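## Task

Grasp one end of the white wire and raise it high above the crate, close to the arm's highest reach, since a modest lift does not count. Before the fingers close on the wire they must have opened around it by at least a thumb's width, unless they opened far from the entire wire; otherwise the run may be failed. The crate must never tip halfway onto its side, or the run fails. Finish while that end is held up over the table. The other arm must be off the wire, and no part of the wire may touch anything higher than a finger's width above the crate rim. The red wire must stay in the crate with nothing hanging over a wall. The crate must stay upright and entirely on the table, and neither gripper may hold anything except that wire end.

## Robot and tools

Robot: two six-joint arms, left_arm and right_arm, each ending in a parallel gripper. A loose object may occasionally be nudged by an outside push.

World frame: one frame is shared by both arms. Its origin is on the table top midway between the arms. +x points out over the table, +z points up, and left_arm is on the +y side. The arm names do not tell you which side of an image an arm appears on. The arm bases may be tilted. Mounting plates and the metal frame behind the arms are fixed obstacles. A "too close" warning counts a plate, and its side of the frame, as part of that arm.

Gripper frame: the fingers point along the gripper's +z axis and close along its y axis. end_effector_position is the point between the pads, about 1 cm short of the fingertips. The printed position can be wrong, and more so when the arm is stretched far out.

Row layout: every row is one flat list of 14 numbers covering both arms, even if only one arm moves. The first 7 belong to left_arm and the next 7 to right_arm. Within each arm the order is waist, wrist roll, wrist yaw, shoulder, wrist pitch, elbow, then the opening. Use this order only. Joint numbers are in [-1, 1]. They are offsets, not poses, and are scaled so that 1.0 means 1.202 rad for the waist, 1.258 for the shoulder, 1.238 for the elbow, 2.073 for wrist pitch, and 2.022 for wrist yaw and wrist roll. The opening number is absolute: +1 is fully open and -1 is closed. You may append 12 more numbers, each from 0 to 1. These are stiffness scales for left_arm's six joints and then right_arm's six, in the Joint positions order. Each scale stays in force until you replace it.

Joint ranges in radians, the same for each arm: waist -2.618 to 3.054, shoulder 0 to 3.142, elbow 0 to 3.142, wrist pitch -1.571 to 1.571, wrist yaw -1.571 to 1.571, wrist roll -2.094 to 2.094. The true ends can differ from these by up to 0.036 rad. If an action pushes a joint more than 0.036 rad outward past its range, that action is refused for both arms. If the first action of a call fails this check, or any action is malformed, nothing in the call runs. A joint aimed past its real end stops there, and the result then says "joint sent to its limit".

execute_actions(actions): takes a list of actions. Each action is up to 15 rows, and each row lasts one 1/30 s step. If there are fewer rows, the last one is repeated until 15 steps are done. Offsets are measured from the joint angles at the start of that action, not from the previous row. For the first action, they come from the last reported angles. An empty list just returns the current state and images.

move(target, speed, blocking): target is one 14-number row. Its offsets are counted from the Joint positions in the most recent result that printed them. All joints travel together as one path, so the gripper follows a curve. The path lasts between 0.5 and 10 s and is cut off at 10 s. speed is the top speed in rad/s of the joint with the farthest to go, from 0.01 to 2, default 0.5. The path does not avoid obstacles. Faster motion means harder contact, and aiming past a contact pushes harder. Finger numbers are applied at the start. With blocking=false, the call returns after 0.5 s. Until a result shows that move has ended, you must call wait or stop before sending more motion. The "move:" line reports how it ended: done, off_target, moving, held or fault. It also gives limits=held or limits=none and each arm's joint farthest from its target.

wait(seconds): runs 0 to 10 s while holding the last commands. It returns early if a running move finishes. stop(): brakes a running move, which needs some room; the fingers keep moving. zoom_image(camera, region): camera is one of cam_high, cam_low, cam_left_wrist, cam_right_wrist, all 504x504. region is [x0, y0, x1, y1] in pixels from the top-left corner, at most 504 by 504. finished_scene(scene): ends the current scene, given its number, once the goal holds. This cannot be undone.

Results: each gives per-arm end_effector_position in metres and end_effector_quat_wxyz, Joint positions and Joint velocities (angles, then the opening in metres from 0.093 open to 0.000 closed), Joint targets, and grip_measured on the +1 to -1 scale. The pads meet at about -0.94, and each mm of object width adds about 0.0208. Readings can be off by about 0.02, or about 1 mm. On a held rigid object the opening settles up to about 12 mm below its width, and further on a soft or round one. To keep a grip, keep sending the same closing number. "joint command not followed" means a clearance check altered some joint targets. FAULT lines report an arm stop.

Motion limits: each step, a joint's target may lead its measured angle by at most 0.202 rad for the waist, 0.258 for the shoulder, 0.238 for the elbow, 0.573 for wrist pitch, and 0.522 for wrist yaw and roll. The gripper target is also kept within 70 mm of where the gripper is. Large moves therefore take several actions, so resend whatever remains unfinished. Friction can leave a joint up to 0.031 rad short, and very small commands may do nothing. The robot keeps moving while you compose a reply.

Avoid the following. Closing on a wire without opening first. Tipping the crate or dragging the other wire over a wall. Knocking anything off the table. Letting the arms collide or press hard against each other. Hard impacts and drops. Long heavy holding: MOTOR HOT appears at 75 °C, at 90 °C the arm stops for 10 s, and at 100 °C it goes limp and falls.

Each tool is called after ">>>" as name(argument=value, ...) on one line, values as JSON.

## Session

>>> execute_actions(actions=[])

Scene clock: 0.00 s.
left_arm: end_effector_position=(+0.0045, +0.4167, +0.3585) grip_measured=+1.000 end_effector_quat_wxyz=(+0.183, +0.908, -0.225, -0.303) | right_arm: end_effector_position=(+0.1986, +0.1554, +0.3048) grip_measured=+0.997 end_effector_quat_wxyz=(+0.107, -0.083, +0.895, +0.426)
Joint names: [waist, wrist roll, wrist yaw, shoulder, wrist pitch, elbow]
Joint positions: left_arm=[ 1.834 -0.927 -0.116  1.12  -1.527  1.109  0.093] | right_arm=[1.296 0.725 0.339 1.885 0.151 1.013 0.093]
Joint velocities: left_arm=[-0.022 -0.007 -0.007 -0.017 -0.022  0.002  0.   ] | right_arm=[-0.012  0.037 -0.037  0.002 -0.037  0.002 -0.001]
Motor temperatures (°C, as the motors report them): left_arm=[25 26 22 23 25 23] | right_arm=[25 26 25 23 22 21]
Joint targets: left_arm=[1.834 -0.927 -0.116 1.120 -1.527 1.109] | right_arm=[1.296 0.725 0.339 1.885 0.151 1.013]
Joint stiffness scale: left_arm=[1. 1. 1. 1. 1. 1.] | right_arm=[1. 1. 1. 1. 1. 1.]

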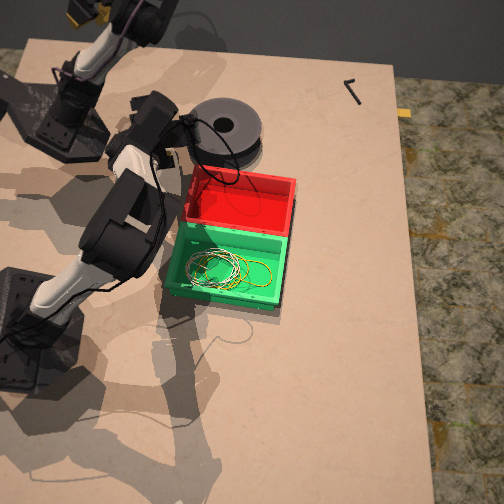

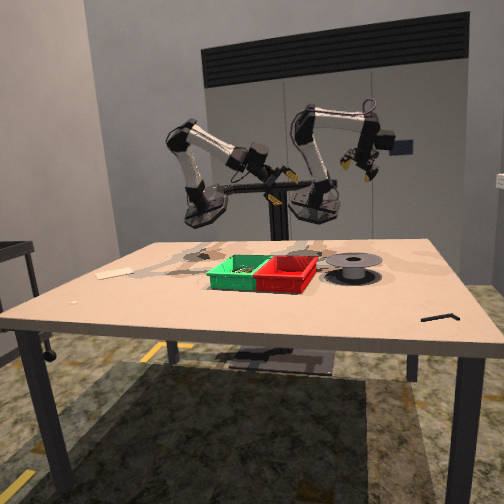

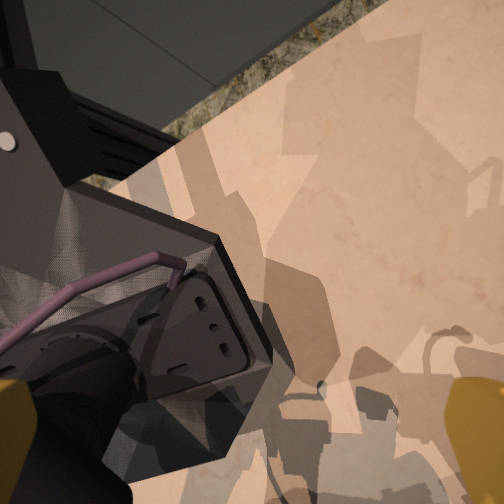

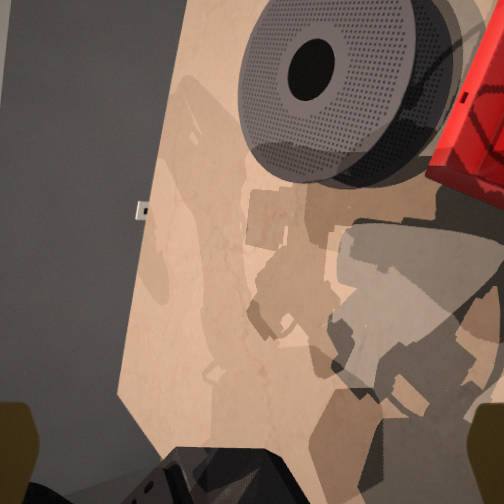

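>>> zoom_image(camera="cam_high", region=[160, 210, 300, 320])

Region (160, 210, 300, 320) of cam_high's 504x504 image, scaled by 3.600, with more detail than that image has; it fills the top 396 rows of this view, and the rest is white.

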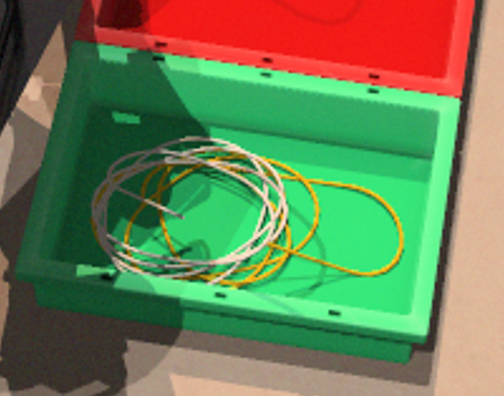

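>>> execute_actions(actions=[[[0,0,0,0,0,0,1,-0.2,-0.3586,-0.1677,0,0,0,1]],[[0,0,0,0,0,0,1,0,0,0,0,0,0,1]]])

>>> execute_actions(actions=[[[0,0,0,0,0,0,1,0,0,0,0.1,0,0,1]],[[0,0,0,0,0,0,1,0,0,0,0,0,0,1]]])

>>> execute_actions(actions=[[[0,0,0,0,0,0,1,0,0,0,0,0,0,0.1,1]],[[0,0,0,0,0,0,1,0,0,0,0,0,0,1]]])

Scene clock: 17.63 s.
left_arm: end_effector_position=(+0.0045, +0.4167, +0.3584) grip_measured=+1.000 end_effector_quat_wxyz=(+0.183, +0.908, -0.225, -0.303) | right_arm: end_effector_position=(+0.2459, +0.1405, +0.2630) grip_measured=+0.997 end_effector_quat_wxyz=(+0.177, -0.338, +0.817, +0.431)
Joint names: [waist, wrist roll, wrist yaw, shoulder, wrist pitch, elbow]
Joint positions: left_arm=[ 1.834 -0.927 -0.115  1.12  -1.527  1.109  0.093] | right_arm=[1.054 0.032 0.019 1.885 0.154 1.013 0.093]
Joint velocities: left_arm=[-0.007  0.007 -0.037  0.007 -0.022 -0.017  0.   ] | right_arm=[-0.012 -0.022  0.007  0.012 -0.007  0.002 -0.001]
Motor temperatures (°C, as the motors report them): left_arm=[25 26 22 24 25 25] | right_arm=[26 26 25 25 25 23]
Joint targets: left_arm=[1.834 -0.927 -0.115 1.120 -1.527 1.109] | right_arm=[1.054 0.034 0.021 1.885 0.154 1.013]
Joint stiffness scale: left_arm=[1. 1. 1. 1. 1. 1.] | right_arm=[1. 1. 1. 1. 1. 1.]
camera_calibration (this result's frames):
cam_left_wrist: T_world_to_cam=[[0.30155, 0.841262, -0.448716, -0.187848], [0.920162, -0.380049, -0.094149, 0.224694], [-0.249738, -0.384501, -0.888701, 0.560261], [0, 0, 0, 1]] pos_world=[-0.0101909, 0.458844, 0.434769]
cam_right_wrist: T_world_to_cam=[[0.703948, -0.407406, -0.581788, 0.0367285], [-0.641966, -0.71542, -0.275779, 0.372767], [-0.303868, 0.567622, -0.76516, 0.278367], [0, 0, 0, 1]] pos_world=[0.298036, 0.123641, 0.337165]

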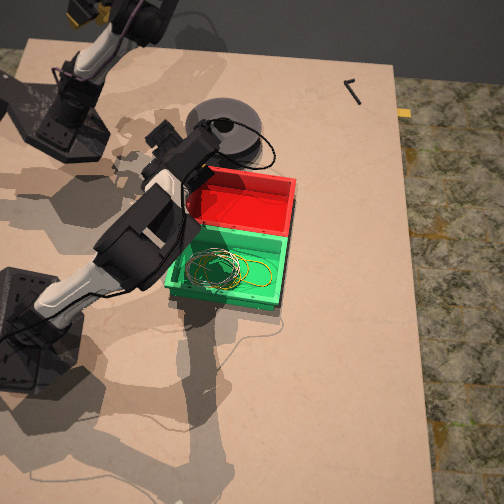

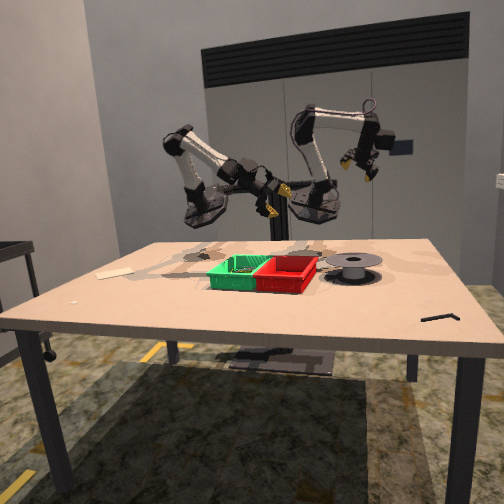

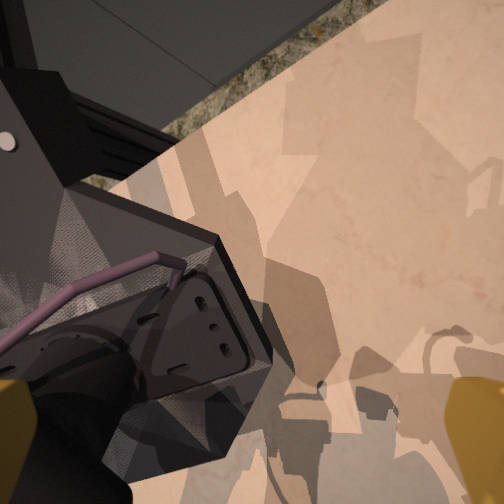

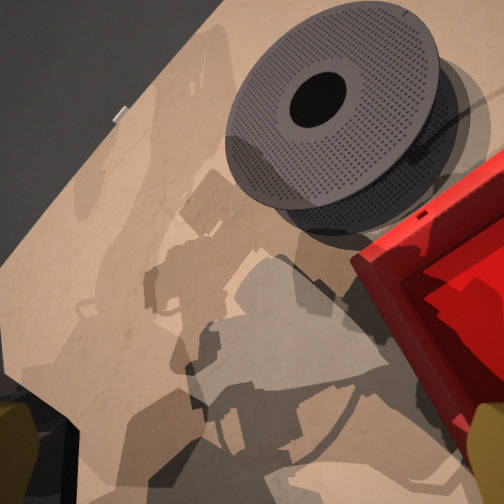

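Scene clock: 18.63 s.
left_arm: end_effector_position=(+0.0045, +0.4167, +0.3584) grip_measured=+1.000 end_effector_quat_wxyz=(+0.183, +0.908, -0.225, -0.303) | right_arm: end_effector_position=(+0.2152, +0.1463, +0.2205) grip_measured=+0.997 end_effector_quat_wxyz=(+0.134, -0.362, +0.826, +0.410)
Joint names: [waist, wrist roll, wrist yaw, shoulder, wrist pitch, elbow]
Joint positions: left_arm=[ 1.834 -0.927 -0.115  1.12  -1.527  1.109  0.093] | right_arm=[1.054 0.032 0.019 2.003 0.158 1.019 0.093]
Joint velocities: left_arm=[-0.002 -0.125  0.007  0.002 -0.022  0.007  0.   ] | right_arm=[-0.012 -0.066 -0.022 -0.002  0.051 -0.017 -0.   ]
Motor temperatures (°C, as the motors report them): left_arm=[25 26 22 24 25 25] | right_arm=[26 26 25 25 25 23]
Joint targets: left_arm=[1.834 -0.927 -0.115 1.120 -1.527 1.109] | right_arm=[1.054 0.032 0.019 2.003 0.158 1.019]
Joint stiffness scale: left_arm=[1. 1. 1. 1. 1. 1.] | right_arm=[1. 1. 1. 1. 1. 1.]
camera_calibration (this result's frames):
cam_left_wrist: T_world_to_cam=[[0.30155, 0.841262, -0.448716, -0.187848], [0.920162, -0.380049, -0.094149, 0.224694], [-0.249738, -0.384501, -0.888701, 0.560261], [0, 0, 0, 1]] pos_world=[-0.0101909, 0.458844, 0.434769]
cam_right_wrist: T_world_to_cam=[[0.706203, -0.409061, -0.577881, 0.0349017], [-0.604516, -0.77326, -0.19139, 0.327247], [-0.368562, 0.484498, -0.793362, 0.265501], [0, 0, 0, 1]] pos_world=[0.271032, 0.138689, 0.293439]

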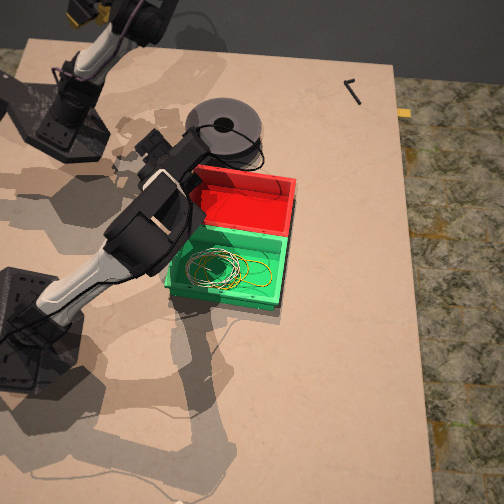

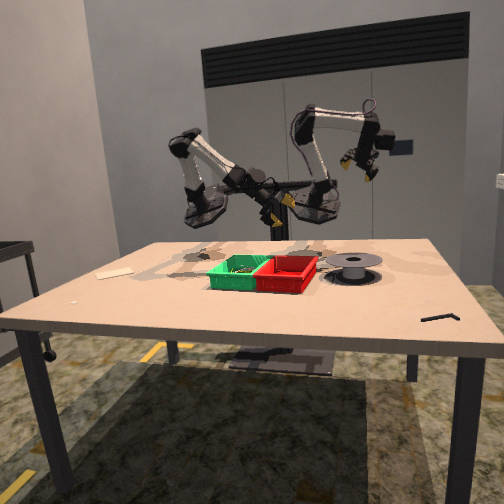

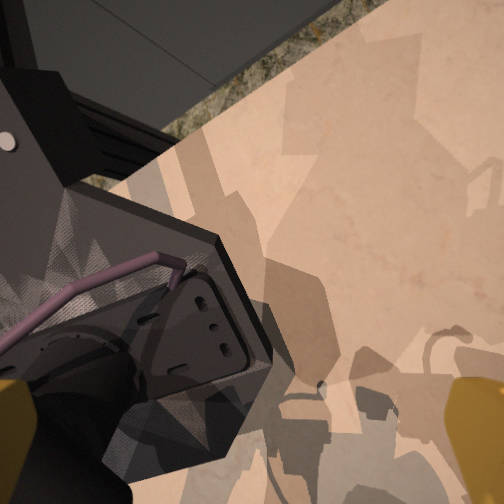

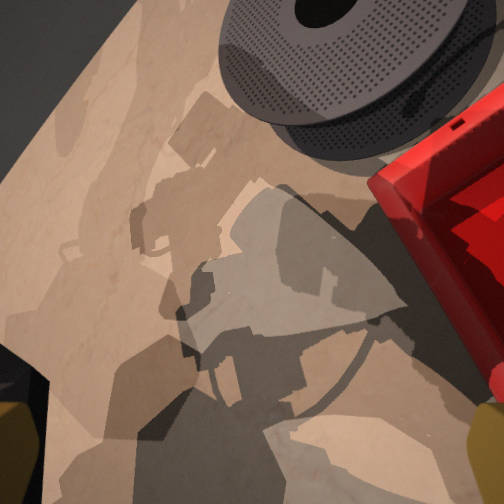

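action 0: row 1 of 1 has 15 numbers; a row is 14 numbers, or 26 with the stiffness scales at its end. Nothing of the call was run and nothing moved.

>>> move(target=[0,0,0,0,0,0,1,-0.222,0.51,0.28,-0.03,-0.311,0.078,1], speed=0.8)

Scene clock: 61.60 s.
left_arm: end_effector_position=(+0.0045, +0.4167, +0.3584) grip_measured=+1.000 end_effector_quat_wxyz=(+0.183, +0.908, -0.225, -0.303) | right_arm: end_effector_position=(+0.2785, -0.0463, +0.1117) grip_measured=+0.997 end_effector_quat_wxyz=(-0.001, +0.136, +0.991, +0.006)
Joint names: [waist, wrist roll, wrist yaw, shoulder, wrist pitch, elbow]
Joint positions: left_arm=[ 1.834 -0.927 -0.115  1.12  -1.527  1.109  0.093] | right_arm=[ 0.797  1.057  0.576  1.982 -0.474  1.1    0.093]
Joint velocities: left_arm=[-0.007 -0.022 -0.051  0.002  0.022 -0.002  0.   ] | right_arm=[-0.007  0.051 -0.051 -0.007 -0.081  0.007 -0.001]
Motor temperatures (°C, as the motors report them): left_arm=[25 26 22 24 25 26] | right_arm=[29 26 25 30 26 24]
Joint targets: left_arm=[1.834 -0.927 -0.115 1.120 -1.527 1.109] | right_arm=[0.787 1.063 0.586 1.966 -0.487 1.116]
Joint stiffness scale: left_arm=[1. 1. 1. 1. 1. 1.] | right_arm=[1. 1. 1. 1. 1. 1.]
move: done; limits=none; left_arm: farthest joint: the waist, 0.000 radians from its target (0.000 radians at the start); right_arm: farthest joint: the shoulder, 0.017 radians from its target (0.038 radians at the start)
camera_calibration (this result's frames):
cam_left_wrist: T_world_to_cam=[[0.30155, 0.841262, -0.448716, -0.187848], [0.920162, -0.380049, -0.094149, 0.224694], [-0.249738, -0.384501, -0.888701, 0.560261], [0, 0, 0, 1]] pos_world=[-0.0101909, 0.458844, 0.434769]
cam_right_wrist: T_world_to_cam=[[-0.271949, -0.962305, -0.00357692, 0.0311232], [-0.866318, 0.243201, 0.436287, 0.245693], [-0.418971, 0.121746, -0.899801, 0.30496], [0, 0, 0, 1]] pos_world=[0.349082, -0.0669307, 0.167322]

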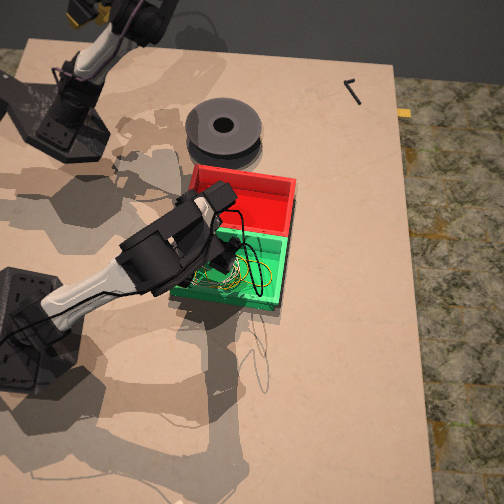

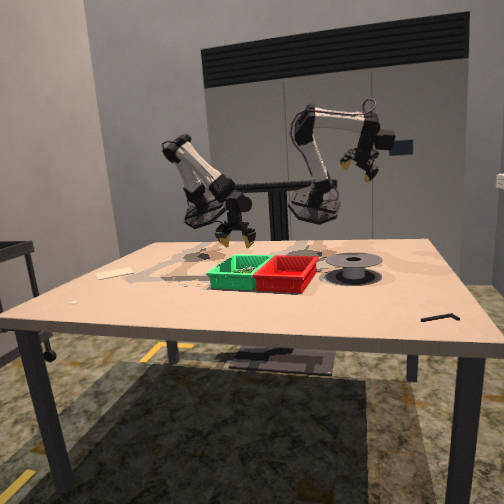

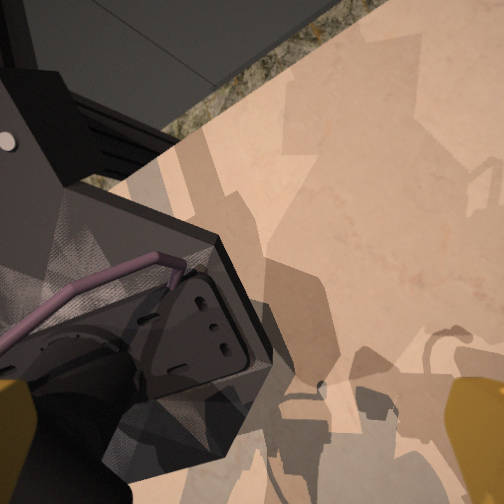

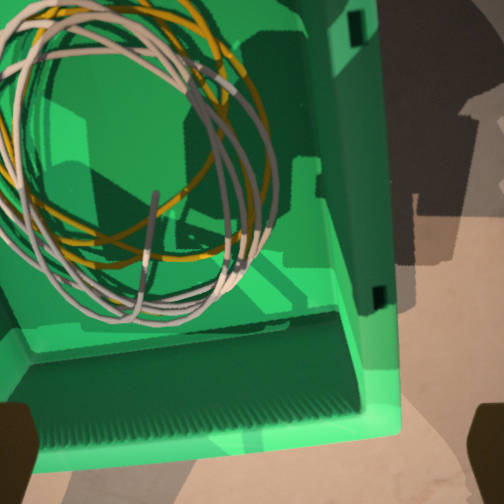

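>>> move(target=[0,0,0,0,0,0,1,-0.053,0,-0.008,0.163,0.026,0.156,-0.35], speed=0.5)

Scene clock: 75.50 s.
left_arm: end_effector_position=(+0.0045, +0.4167, +0.3584) grip_measured=+1.000 end_effector_quat_wxyz=(+0.183, +0.908, -0.225, -0.303) | right_arm: end_effector_position=(+0.3057, -0.0199, +0.0735) grip_measured=-0.348 end_effector_quat_wxyz=(+0.003, +0.168, +0.986, +0.005)
Joint names: [waist, wrist roll, wrist yaw, shoulder, wrist pitch, elbow]
Joint positions: left_arm=[ 1.834 -0.927 -0.115  1.12  -1.527  1.109  0.093] | right_arm=[ 0.744  1.058  0.572  2.164 -0.429  1.275  0.028]
Joint velocities: left_arm=[ 0.002  0.022 -0.066 -0.002  0.022 -0.002  0.   ] | right_arm=[ 0.007 -0.007  0.022  0.007 -0.037  0.007  0.001]
Motor temperatures (°C, as the motors report them): left_arm=[25 26 22 24 25 27] | right_arm=[29 26 25 31 25 24]
Joint targets: left_arm=[1.834 -0.927 -0.115 1.120 -1.527 1.109] | right_arm=[0.733 1.057 0.560 2.187 -0.420 1.293]
Joint stiffness scale: left_arm=[1. 1. 1. 1. 1. 1.] | right_arm=[1. 1. 1. 1. 1. 1.]
move: off_target (right_arm); limits=none; left_arm: farthest joint: the waist, 0.000 radians from its target (0.000 radians at the start); right_arm: farthest joint: the shoulder, 0.023 radians from its target (0.205 radians at the start)
camera_calibration (this result's frames):
cam_left_wrist: T_world_to_cam=[[0.30155, 0.841262, -0.448716, -0.187848], [0.920162, -0.380049, -0.094149, 0.224694], [-0.249738, -0.384501, -0.888701, 0.560261], [0, 0, 0, 1]] pos_world=[-0.0101909, 0.458844, 0.434769]
cam_right_wrist: T_world_to_cam=[[-0.333005, -0.942922, -0.00260599, 0.0828301], [-0.852068, 0.299733, 0.429115, 0.276754], [-0.403841, 0.145118, -0.903246, 0.274841], [0, 0, 0, 1]] pos_world=[0.374388, -0.044734, 0.129705]

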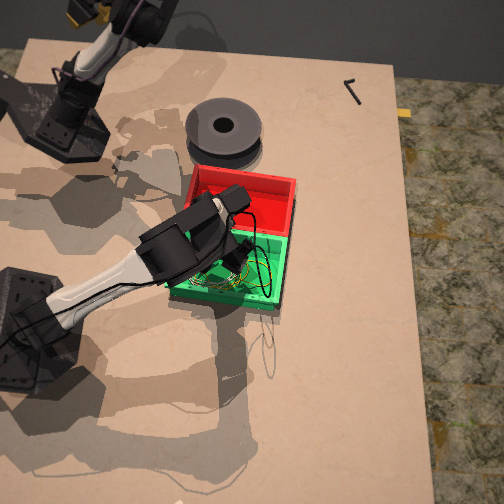

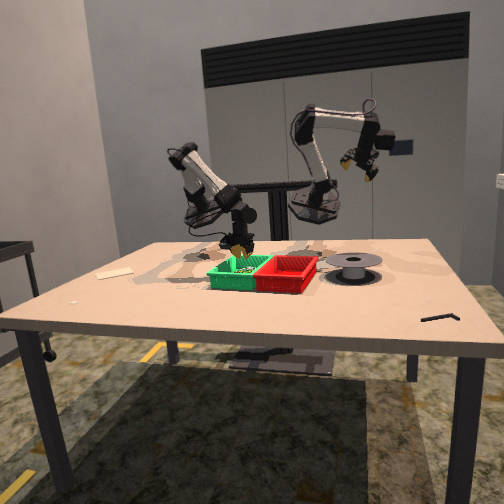

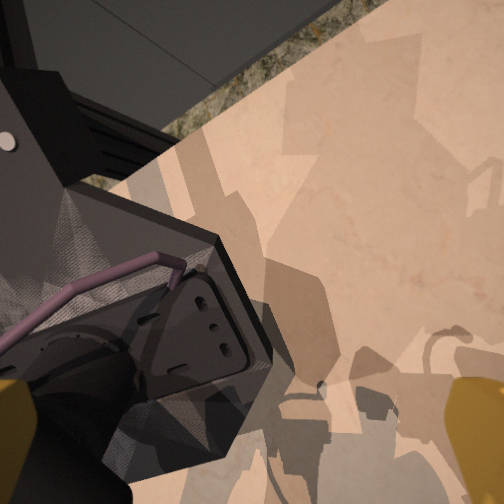

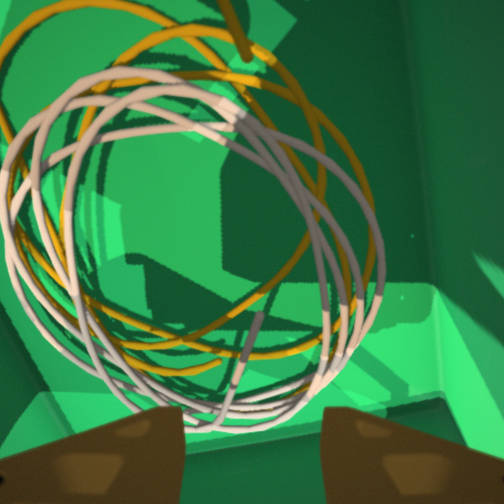

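>>> move(target=[0,0,0,0,0,0,1,-0.054,0,-0.012,0.088,0.064,0.008,-0.35], speed=0.2)

>>> zoom_image(camera="cam_low", region=[200, 220, 290, 300])

Scene clock: 86.20 s.
left_arm: end_effector_position=(+0.0045, +0.4167, +0.3584) grip_measured=+1.000 end_effector_quat_wxyz=(+0.183, +0.908, -0.225, -0.303) | right_arm: end_effector_position=(+0.3067, -0.0209, +0.0369) grip_measured=-0.348 end_effector_quat_wxyz=(+0.005, +0.198, +0.980, +0.006)
Joint names: [waist, wrist roll, wrist yaw, shoulder, wrist pitch, elbow]
Joint positions: left_arm=[ 1.834 -0.927 -0.115  1.12  -1.527  1.109  0.093] | right_arm=[ 0.692  1.058  0.56   2.25  -0.306  1.275  0.028]
Joint velocities: left_arm=[ 0.002 -0.007 -0.022 -0.007  0.022  0.007  0.   ] | right_arm=[ 0.002 -0.007 -0.007  0.012  0.007  0.007  0.001]
Motor temperatures (°C, as the motors report them): left_arm=[25 26 22 24 25 27] | right_arm=[29 26 25 32 24 24]
Joint targets: left_arm=[1.834 -0.927 -0.115 1.120 -1.527 1.109] | right_arm=[0.679 1.058 0.548 2.275 -0.296 1.285]
Joint stiffness scale: left_arm=[1. 1. 1. 1. 1. 1.] | right_arm=[1. 1. 1. 1. 1. 1.]
move: off_target (right_arm); limits=none; left_arm: farthest joint: the waist, 0.000 radians from its target (0.000 radians at the start); right_arm: farthest joint: the shoulder, 0.024 radians from its target (0.110 radians at the start)
camera_calibration (this result's frames):
cam_left_wrist: T_world_to_cam=[[0.30155, 0.841262, -0.448716, -0.187848], [0.920162, -0.380049, -0.094149, 0.224694], [-0.249738, -0.384501, -0.888701, 0.560261], [0, 0, 0, 1]] pos_world=[-0.0101909, 0.458844, 0.434769]
cam_right_wrist: T_world_to_cam=[[-0.391586, -0.920123, -0.00586315, 0.100713], [-0.833265, 0.351903, 0.42642, 0.289037], [-0.390296, 0.171866, -0.904506, 0.238871], [0, 0, 0, 1]] pos_world=[0.373513, -0.0500988, 0.0933994]

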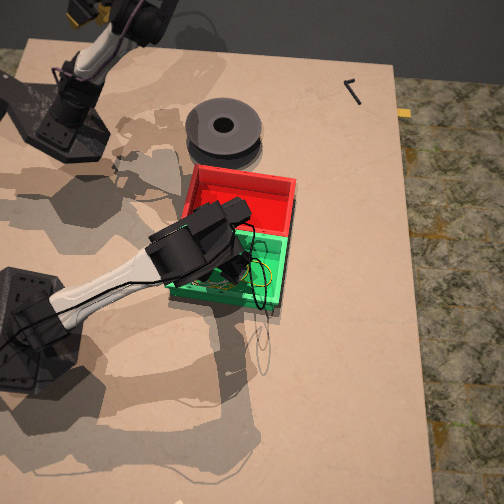

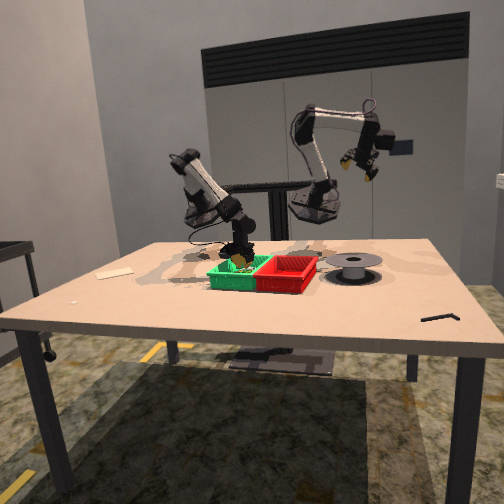

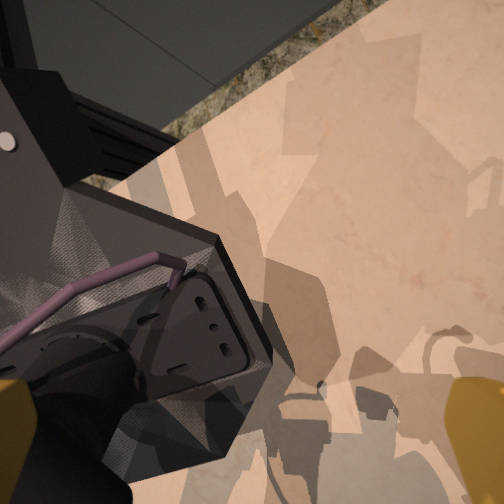

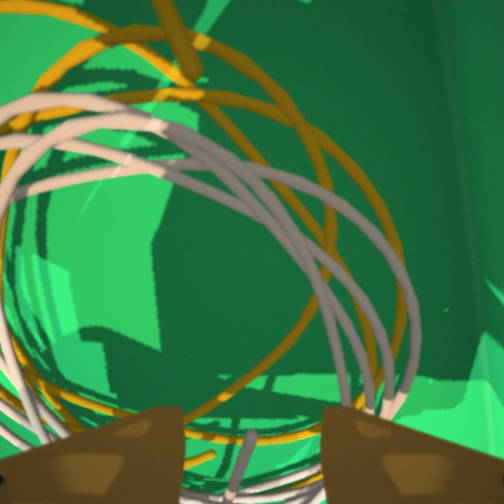

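Region (200, 220, 290, 300) of cam_low's 504x504 image, scaled by 5.600, with more detail than that image has.

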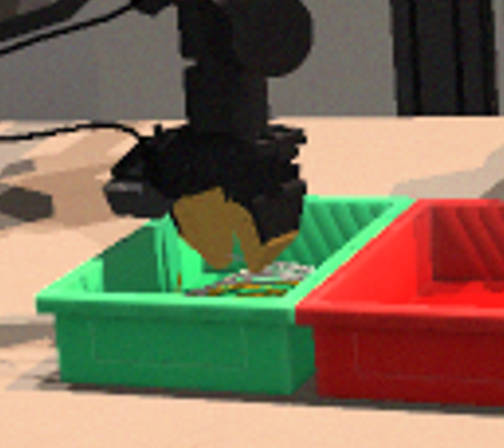

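>>> execute_actions(actions=[[[0,0,0,0,0,0,1,-0.011,0,-0.006,0.03,0.005,0.012,-0.35]],[[0,0,0,0,0,0,1,0,0,0,0,0,0,-0.35]]])

Scene clock: 91.57 s.
left_arm: end_effector_position=(+0.0045, +0.4167, +0.3584) grip_measured=+1.000 end_effector_quat_wxyz=(+0.183, +0.908, -0.225, -0.303) | right_arm: end_effector_position=(+0.3069, -0.0207, +0.0369) grip_measured=-0.348 end_effector_quat_wxyz=(+0.005, +0.199, +0.980, +0.007)
Joint names: [waist, wrist roll, wrist yaw, shoulder, wrist pitch, elbow]
Joint positions: left_arm=[ 1.834 -0.927 -0.115  1.12  -1.527  1.109  0.093] | right_arm=[ 0.692  1.058  0.56   2.25  -0.305  1.275  0.028]
Joint velocities: left_arm=[-0.007  0.007  0.007  0.002 -0.051  0.007  0.   ] | right_arm=[ 0.012 -0.022  0.007 -0.007  0.051  0.012 -0.   ]
Motor temperatures (°C, as the motors report them): left_arm=[25 26 22 24 25 27] | right_arm=[29 26 25 32 24 24]
Joint targets: left_arm=[1.834 -0.927 -0.115 1.120 -1.527 1.109] | right_arm=[0.692 1.058 0.560 2.250 -0.305 1.275]
Joint stiffness scale: left_arm=[1. 1. 1. 1. 1. 1.] | right_arm=[1. 1. 1. 1. 1. 1.]
camera_calibration (this result's frames):
cam_left_wrist: T_world_to_cam=[[0.30155, 0.841262, -0.448716, -0.187848], [0.920162, -0.380049, -0.094149, 0.224694], [-0.249738, -0.384501, -0.888701, 0.560261], [0, 0, 0, 1]] pos_world=[-0.0101909, 0.458844, 0.434769]
cam_right_wrist: T_world_to_cam=[[-0.392136, -0.919881, -0.00690031, 0.101173], [-0.833278, 0.35202, 0.426298, 0.289106], [-0.389715, 0.172917, -0.904556, 0.238746], [0, 0, 0, 1]] pos_world=[0.373622, -0.0499874, 0.0934123]

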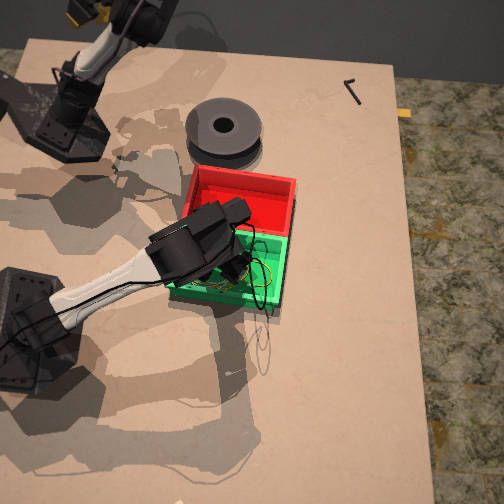

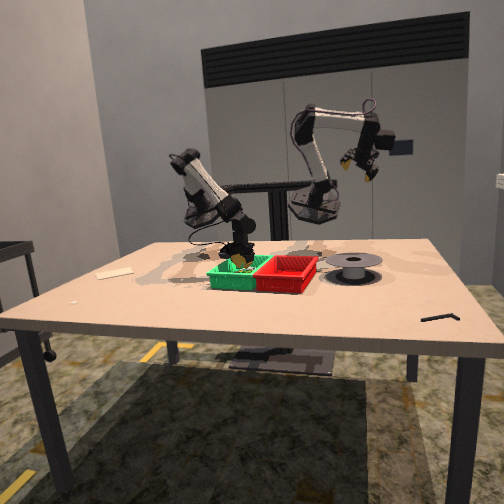

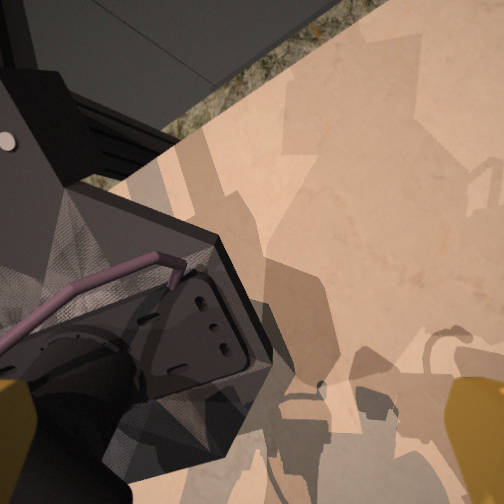

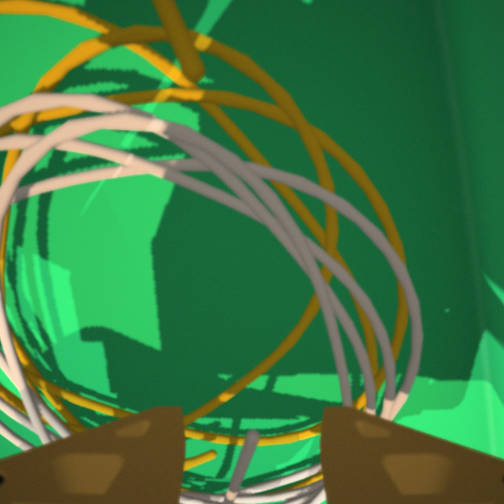

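>>> execute_actions(actions=[[[0,0,0,0,0,0,1,-0.02,0,0,0.04,0.01,0.015,-0.35]]])

>>> wait(seconds=0.5)

Scene clock: 93.63 s.
left_arm: end_effector_position=(+0.0045, +0.4167, +0.3584) grip_measured=+1.000 end_effector_quat_wxyz=(+0.183, +0.908, -0.225, -0.303) | right_arm: end_effector_position=(+0.3037, -0.0230, +0.0274) grip_measured=-0.348 end_effector_quat_wxyz=(+0.002, +0.201, +0.980, +0.000)
Joint names: [waist, wrist roll, wrist yaw, shoulder, wrist pitch, elbow]
Joint positions: left_arm=[ 1.834 -0.927 -0.115  1.12  -1.527  1.109  0.093] | right_arm=[ 0.68   1.058  0.56   2.276 -0.294  1.279  0.028]
Joint velocities: left_arm=[-0.007 -0.066 -0.051  0.012  0.007  0.017  0.   ] | right_arm=[-0.002 -0.066  0.051 -0.002 -0.051 -0.002  0.001]
Motor temperatures (°C, as the motors report them): left_arm=[25 26 22 24 25 27] | right_arm=[29 26 25 32 24 24]
Joint targets: left_arm=[1.834 -0.927 -0.115 1.120 -1.527 1.109] | right_arm=[0.668 1.058 0.560 2.301 -0.284 1.293]
Joint stiffness scale: left_arm=[1. 1. 1. 1. 1. 1.] | right_arm=[1. 1. 1. 1. 1. 1.]
camera_calibration (this result's frames):
cam_left_wrist: T_world_to_cam=[[0.30155, 0.841262, -0.448716, -0.187848], [0.920162, -0.380049, -0.094149, 0.224694], [-0.249738, -0.384501, -0.888701, 0.560261], [0, 0, 0, 1]] pos_world=[-0.0101909, 0.458844, 0.434769]
cam_right_wrist: T_world_to_cam=[[-0.395704, -0.918349, 0.00735521, 0.098401], [-0.827785, 0.360127, 0.430209, 0.289758], [-0.397731, 0.164147, -0.902699, 0.231483], [0, 0, 0, 1]] pos_world=[0.370863, -0.0519804, 0.0835789]

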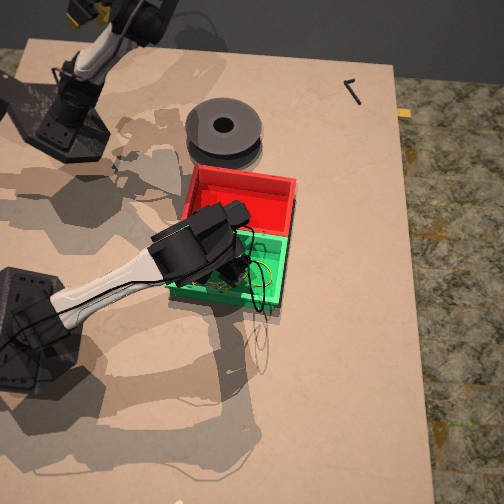

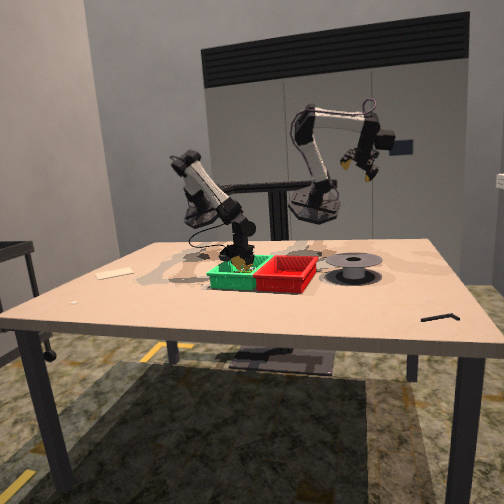

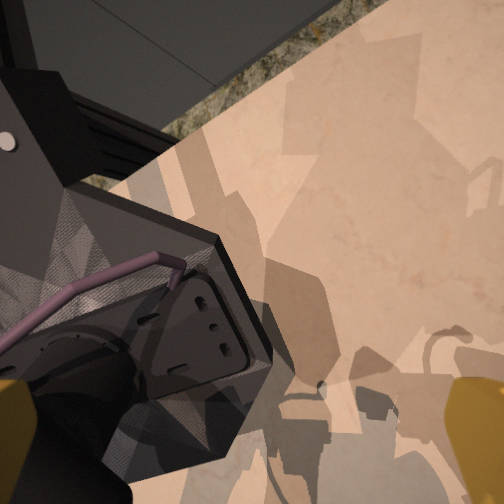

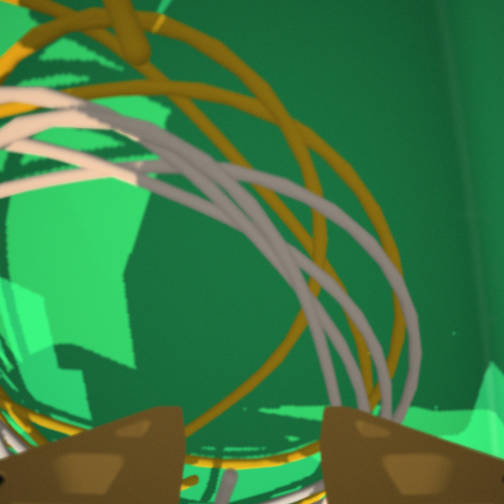

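Scene clock: 94.13 s.
left_arm: end_effector_position=(+0.0045, +0.4167, +0.3584) grip_measured=+1.000 end_effector_quat_wxyz=(+0.183, +0.908, -0.225, -0.303) | right_arm: end_effector_position=(+0.3037, -0.0230, +0.0274) grip_measured=-0.348 end_effector_quat_wxyz=(+0.002, +0.201, +0.980, +0.000)
Joint names: [waist, wrist roll, wrist yaw, shoulder, wrist pitch, elbow]
Joint positions: left_arm=[ 1.834 -0.927 -0.115  1.12  -1.527  1.109  0.093] | right_arm=[ 0.68   1.058  0.56   2.276 -0.294  1.279  0.028]
Joint velocities: left_arm=[-0.027  0.007  0.007  0.012 -0.051 -0.012  0.   ] | right_arm=[-0.002 -0.022  0.007 -0.002  0.066 -0.007  0.   ]
Motor temperatures (°C, as the motors report them): left_arm=[25 26 22 24 25 27] | right_arm=[29 26 25 32 24 24]
Joint targets: left_arm=[1.834 -0.927 -0.115 1.120 -1.527 1.109] | right_arm=[0.668 1.058 0.560 2.301 -0.284 1.293]
Joint stiffness scale: left_arm=[1. 1. 1. 1. 1. 1.] | right_arm=[1. 1. 1. 1. 1. 1.]
wait: 0.50 s; at rest by 0.17 s
camera_calibration (this result's frames):
cam_left_wrist: T_world_to_cam=[[0.30155, 0.841262, -0.448716, -0.187848], [0.920162, -0.380049, -0.094149, 0.224694], [-0.249738, -0.384501, -0.888701, 0.560261], [0, 0, 0, 1]] pos_world=[-0.0101909, 0.458844, 0.434769]
cam_right_wrist: T_world_to_cam=[[-0.395704, -0.918349, 0.00735521, 0.098401], [-0.827785, 0.360127, 0.430209, 0.289758], [-0.397731, 0.164147, -0.902699, 0.231483], [0, 0, 0, 1]] pos_world=[0.370863, -0.0519804, 0.0835789]

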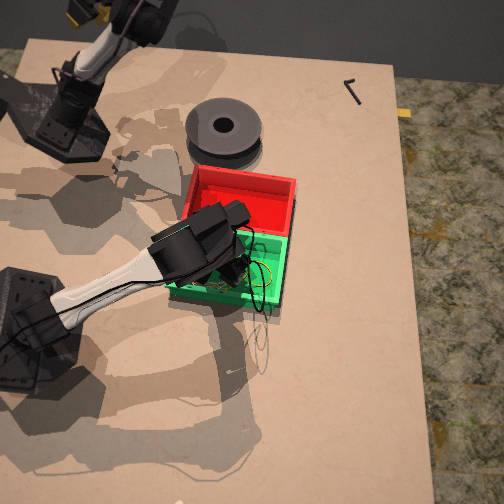

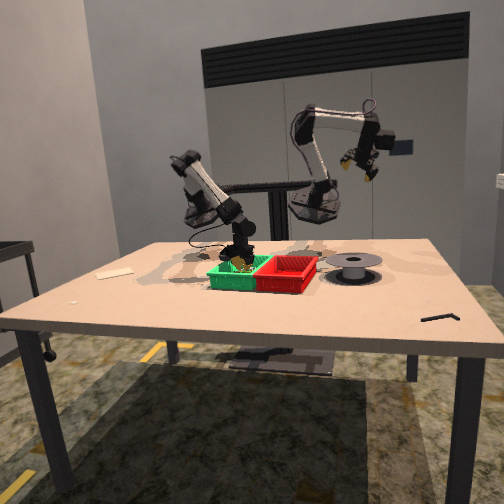

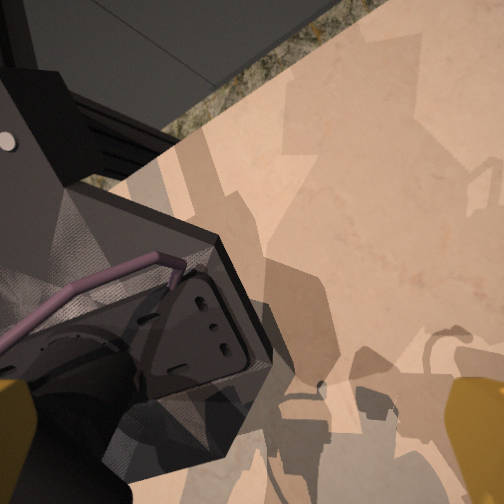

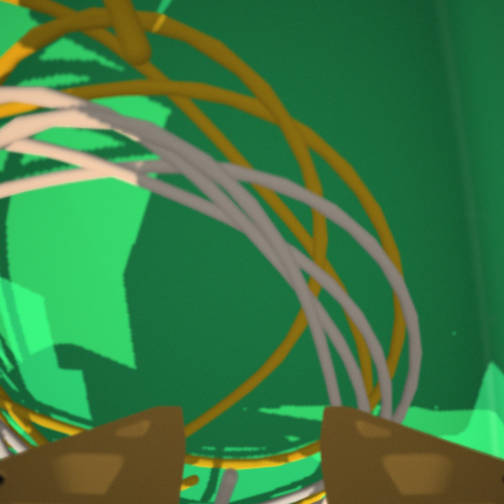

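>>> execute_actions(actions=[[[0,0,0,0,0,0,1,0,0,0,0,0,0,-0.7]],[[0,0,0,0,0,0,1,0,0,0,0,0,0,-1]],[[0,0,0,0,0,0,1,0.03,0,0.005,-0.06,-0.03,0,-1]],[[0,0,0,0,0,0,1,0.03,0,0.005,-0.05,-0.03,0,-1]]])

Scene clock: 99.70 s.
left_arm: end_effector_position=(+0.0045, +0.4167, +0.3584) grip_measured=+1.000 end_effector_quat_wxyz=(+0.183, +0.908, -0.225, -0.303) | right_arm: end_effector_position=(+0.3173, -0.0090, +0.0820) grip_measured=-0.991 end_effector_quat_wxyz=(+0.017, +0.181, +0.983, +0.032)
Joint names: [waist, wrist roll, wrist yaw, shoulder, wrist pitch, elbow]
Joint positions: left_arm=[ 1.834 -0.927 -0.115  1.12  -1.527  1.109  0.093] | right_arm=[ 0.753  1.058  0.563  2.146 -0.387  1.279  0.   ]
Joint velocities: left_arm=[ 0.012  0.11  -0.007 -0.012 -0.051 -0.012  0.   ] | right_arm=[-0.002  0.051  0.037 -0.007 -0.11  -0.012  0.   ]
Motor temperatures (°C, as the motors report them): left_arm=[25 26 22 24 25 27] | right_arm=[29 26 25 32 24 24]
Joint targets: left_arm=[1.834 -0.927 -0.115 1.120 -1.527 1.109] | right_arm=[0.752 1.058 0.572 2.140 -0.402 1.279]
Joint stiffness scale: left_arm=[1. 1. 1. 1. 1. 1.] | right_arm=[1. 1. 1. 1. 1. 1.]
camera_calibration (this result's frames):
cam_left_wrist: T_world_to_cam=[[0.30155, 0.841262, -0.448716, -0.187848], [0.920162, -0.380049, -0.094149, 0.224694], [-0.249738, -0.384501, -0.888701, 0.560261], [0, 0, 0, 1]] pos_world=[-0.0101909, 0.458844, 0.434769]
cam_right_wrist: T_world_to_cam=[[-0.358301, -0.931654, -0.0603498, 0.10984], [-0.859008, 0.303662, 0.412182, 0.283347], [-0.365685, 0.199526, -0.9091, 0.274528], [0, 0, 0, 1]] pos_world=[0.383144, -0.0384846, 0.139411]

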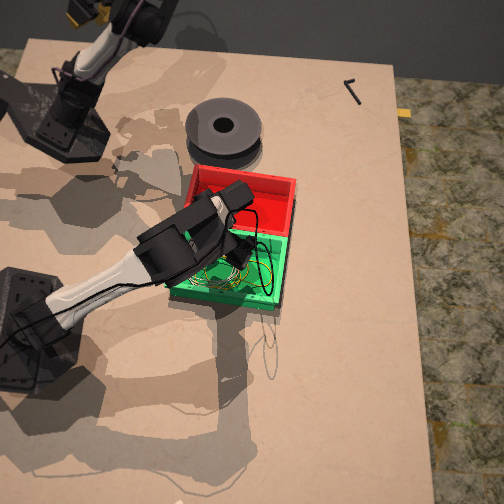

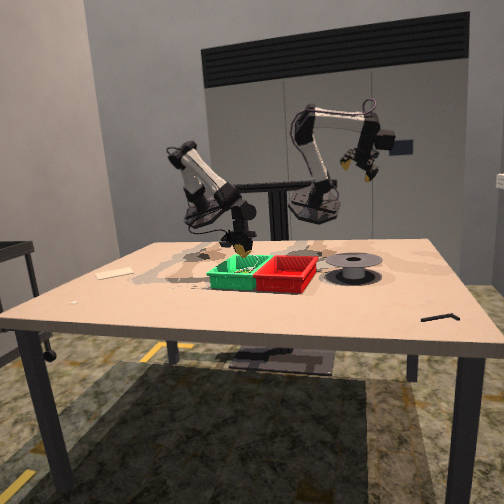

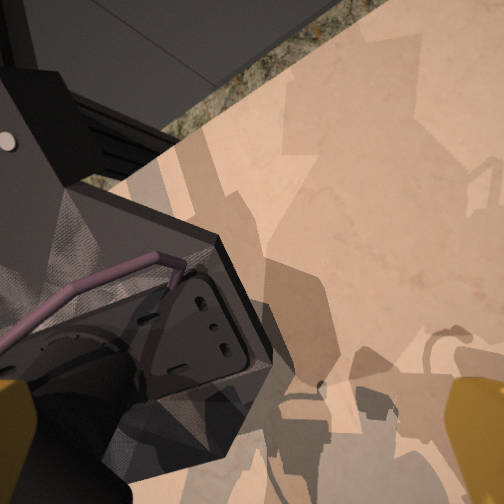

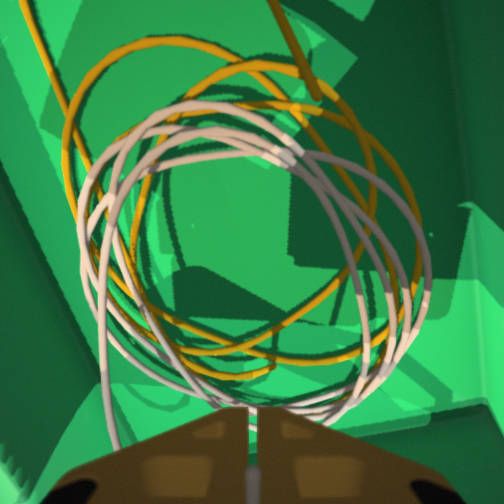

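>>> move(target=[0,0,0,0,0,0,1,0.3,-0.35,-0.1,-0.3,-0.17,0.35,-1], speed=0.3)

Scene clock: 116.30 s.
left_arm: end_effector_position=(+0.0045, +0.4167, +0.3584) grip_measured=+1.000 end_effector_quat_wxyz=(+0.183, +0.908, -0.225, -0.303) | right_arm: end_effector_position=(+0.3691, +0.0831, +0.4024) grip_measured=-0.991 end_effector_quat_wxyz=(+0.166, -0.196, +0.914, +0.315)
Joint names: [waist, wrist roll, wrist yaw, shoulder, wrist pitch, elbow]
Joint positions: left_arm=[ 1.834 -0.927 -0.115  1.12  -1.527  1.109  0.093] | right_arm=[ 1.11   0.355  0.371  1.777 -0.721  1.703  0.   ]
Joint velocities: left_arm=[ 0.007  0.051 -0.037 -0.002  0.037 -0.007  0.   ] | right_arm=[-0.012 -0.066  0.007 -0.002 -0.051 -0.012  0.   ]
Motor temperatures (°C, as the motors report them): left_arm=[25 26 22 25 25 28] | right_arm=[30 26 25 34 24 24]
Joint targets: left_arm=[1.834 -0.927 -0.115 1.120 -1.527 1.109] | right_arm=[1.113 0.350 0.361 1.768 -0.739 1.712]
Joint stiffness scale: left_arm=[1. 1. 1. 1. 1. 1.] | right_arm=[1. 1. 1. 1. 1. 1.]
move: done; limits=none; left_arm: farthest joint: the waist, 0.000 radians from its target (0.000 radians at the start); right_arm: farthest joint: the wrist pitch, 0.018 radians from its target (0.350 radians at the start)
camera_calibration (this result's frames):
cam_left_wrist: T_world_to_cam=[[0.30155, 0.841262, -0.448716, -0.187848], [0.920162, -0.380049, -0.094149, 0.224694], [-0.249738, -0.384501, -0.888701, 0.560261], [0, 0, 0, 1]] pos_world=[-0.0101909, 0.458844, 0.434769]
cam_right_wrist: T_world_to_cam=[[0.459357, -0.731069, -0.504509, 0.0938184], [-0.863016, -0.501753, -0.0587034, 0.425773], [-0.210223, 0.462365, -0.861409, 0.467977], [0, 0, 0, 1]] pos_world=[0.422733, 0.0658445, 0.475446]

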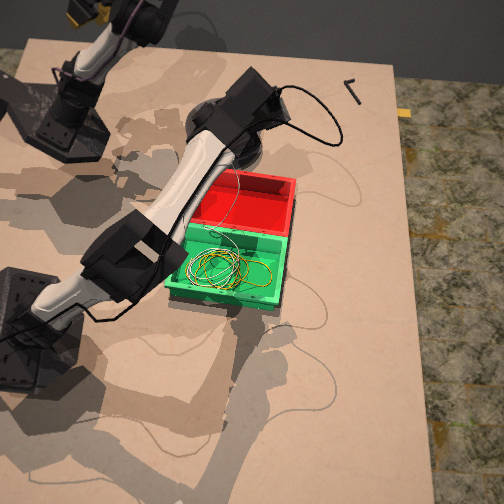

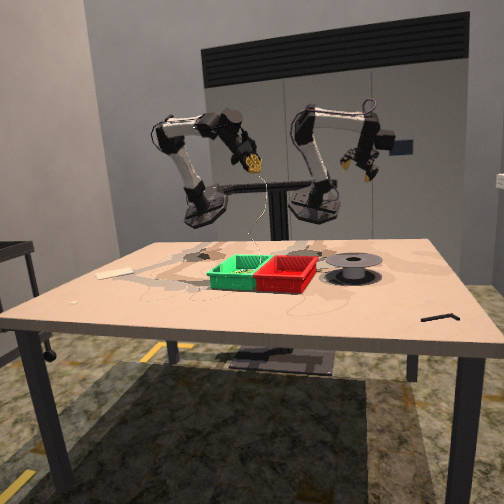

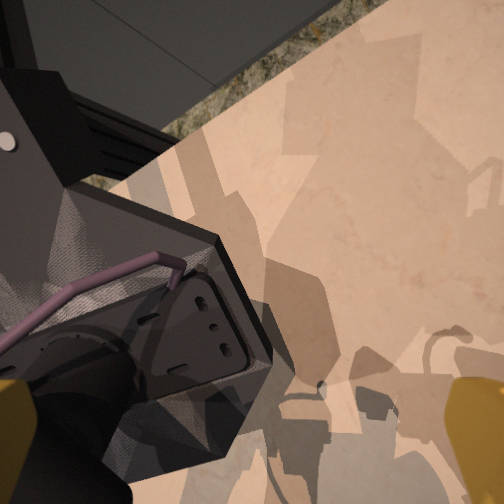

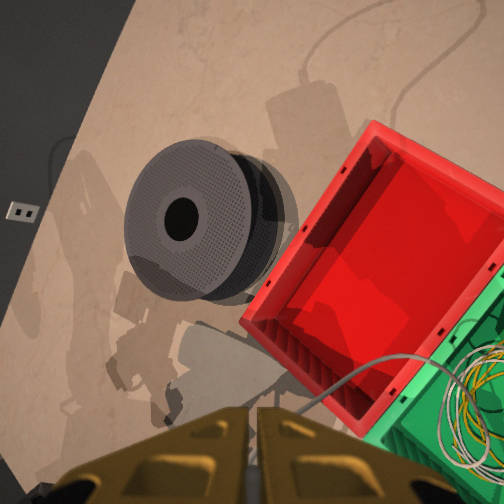

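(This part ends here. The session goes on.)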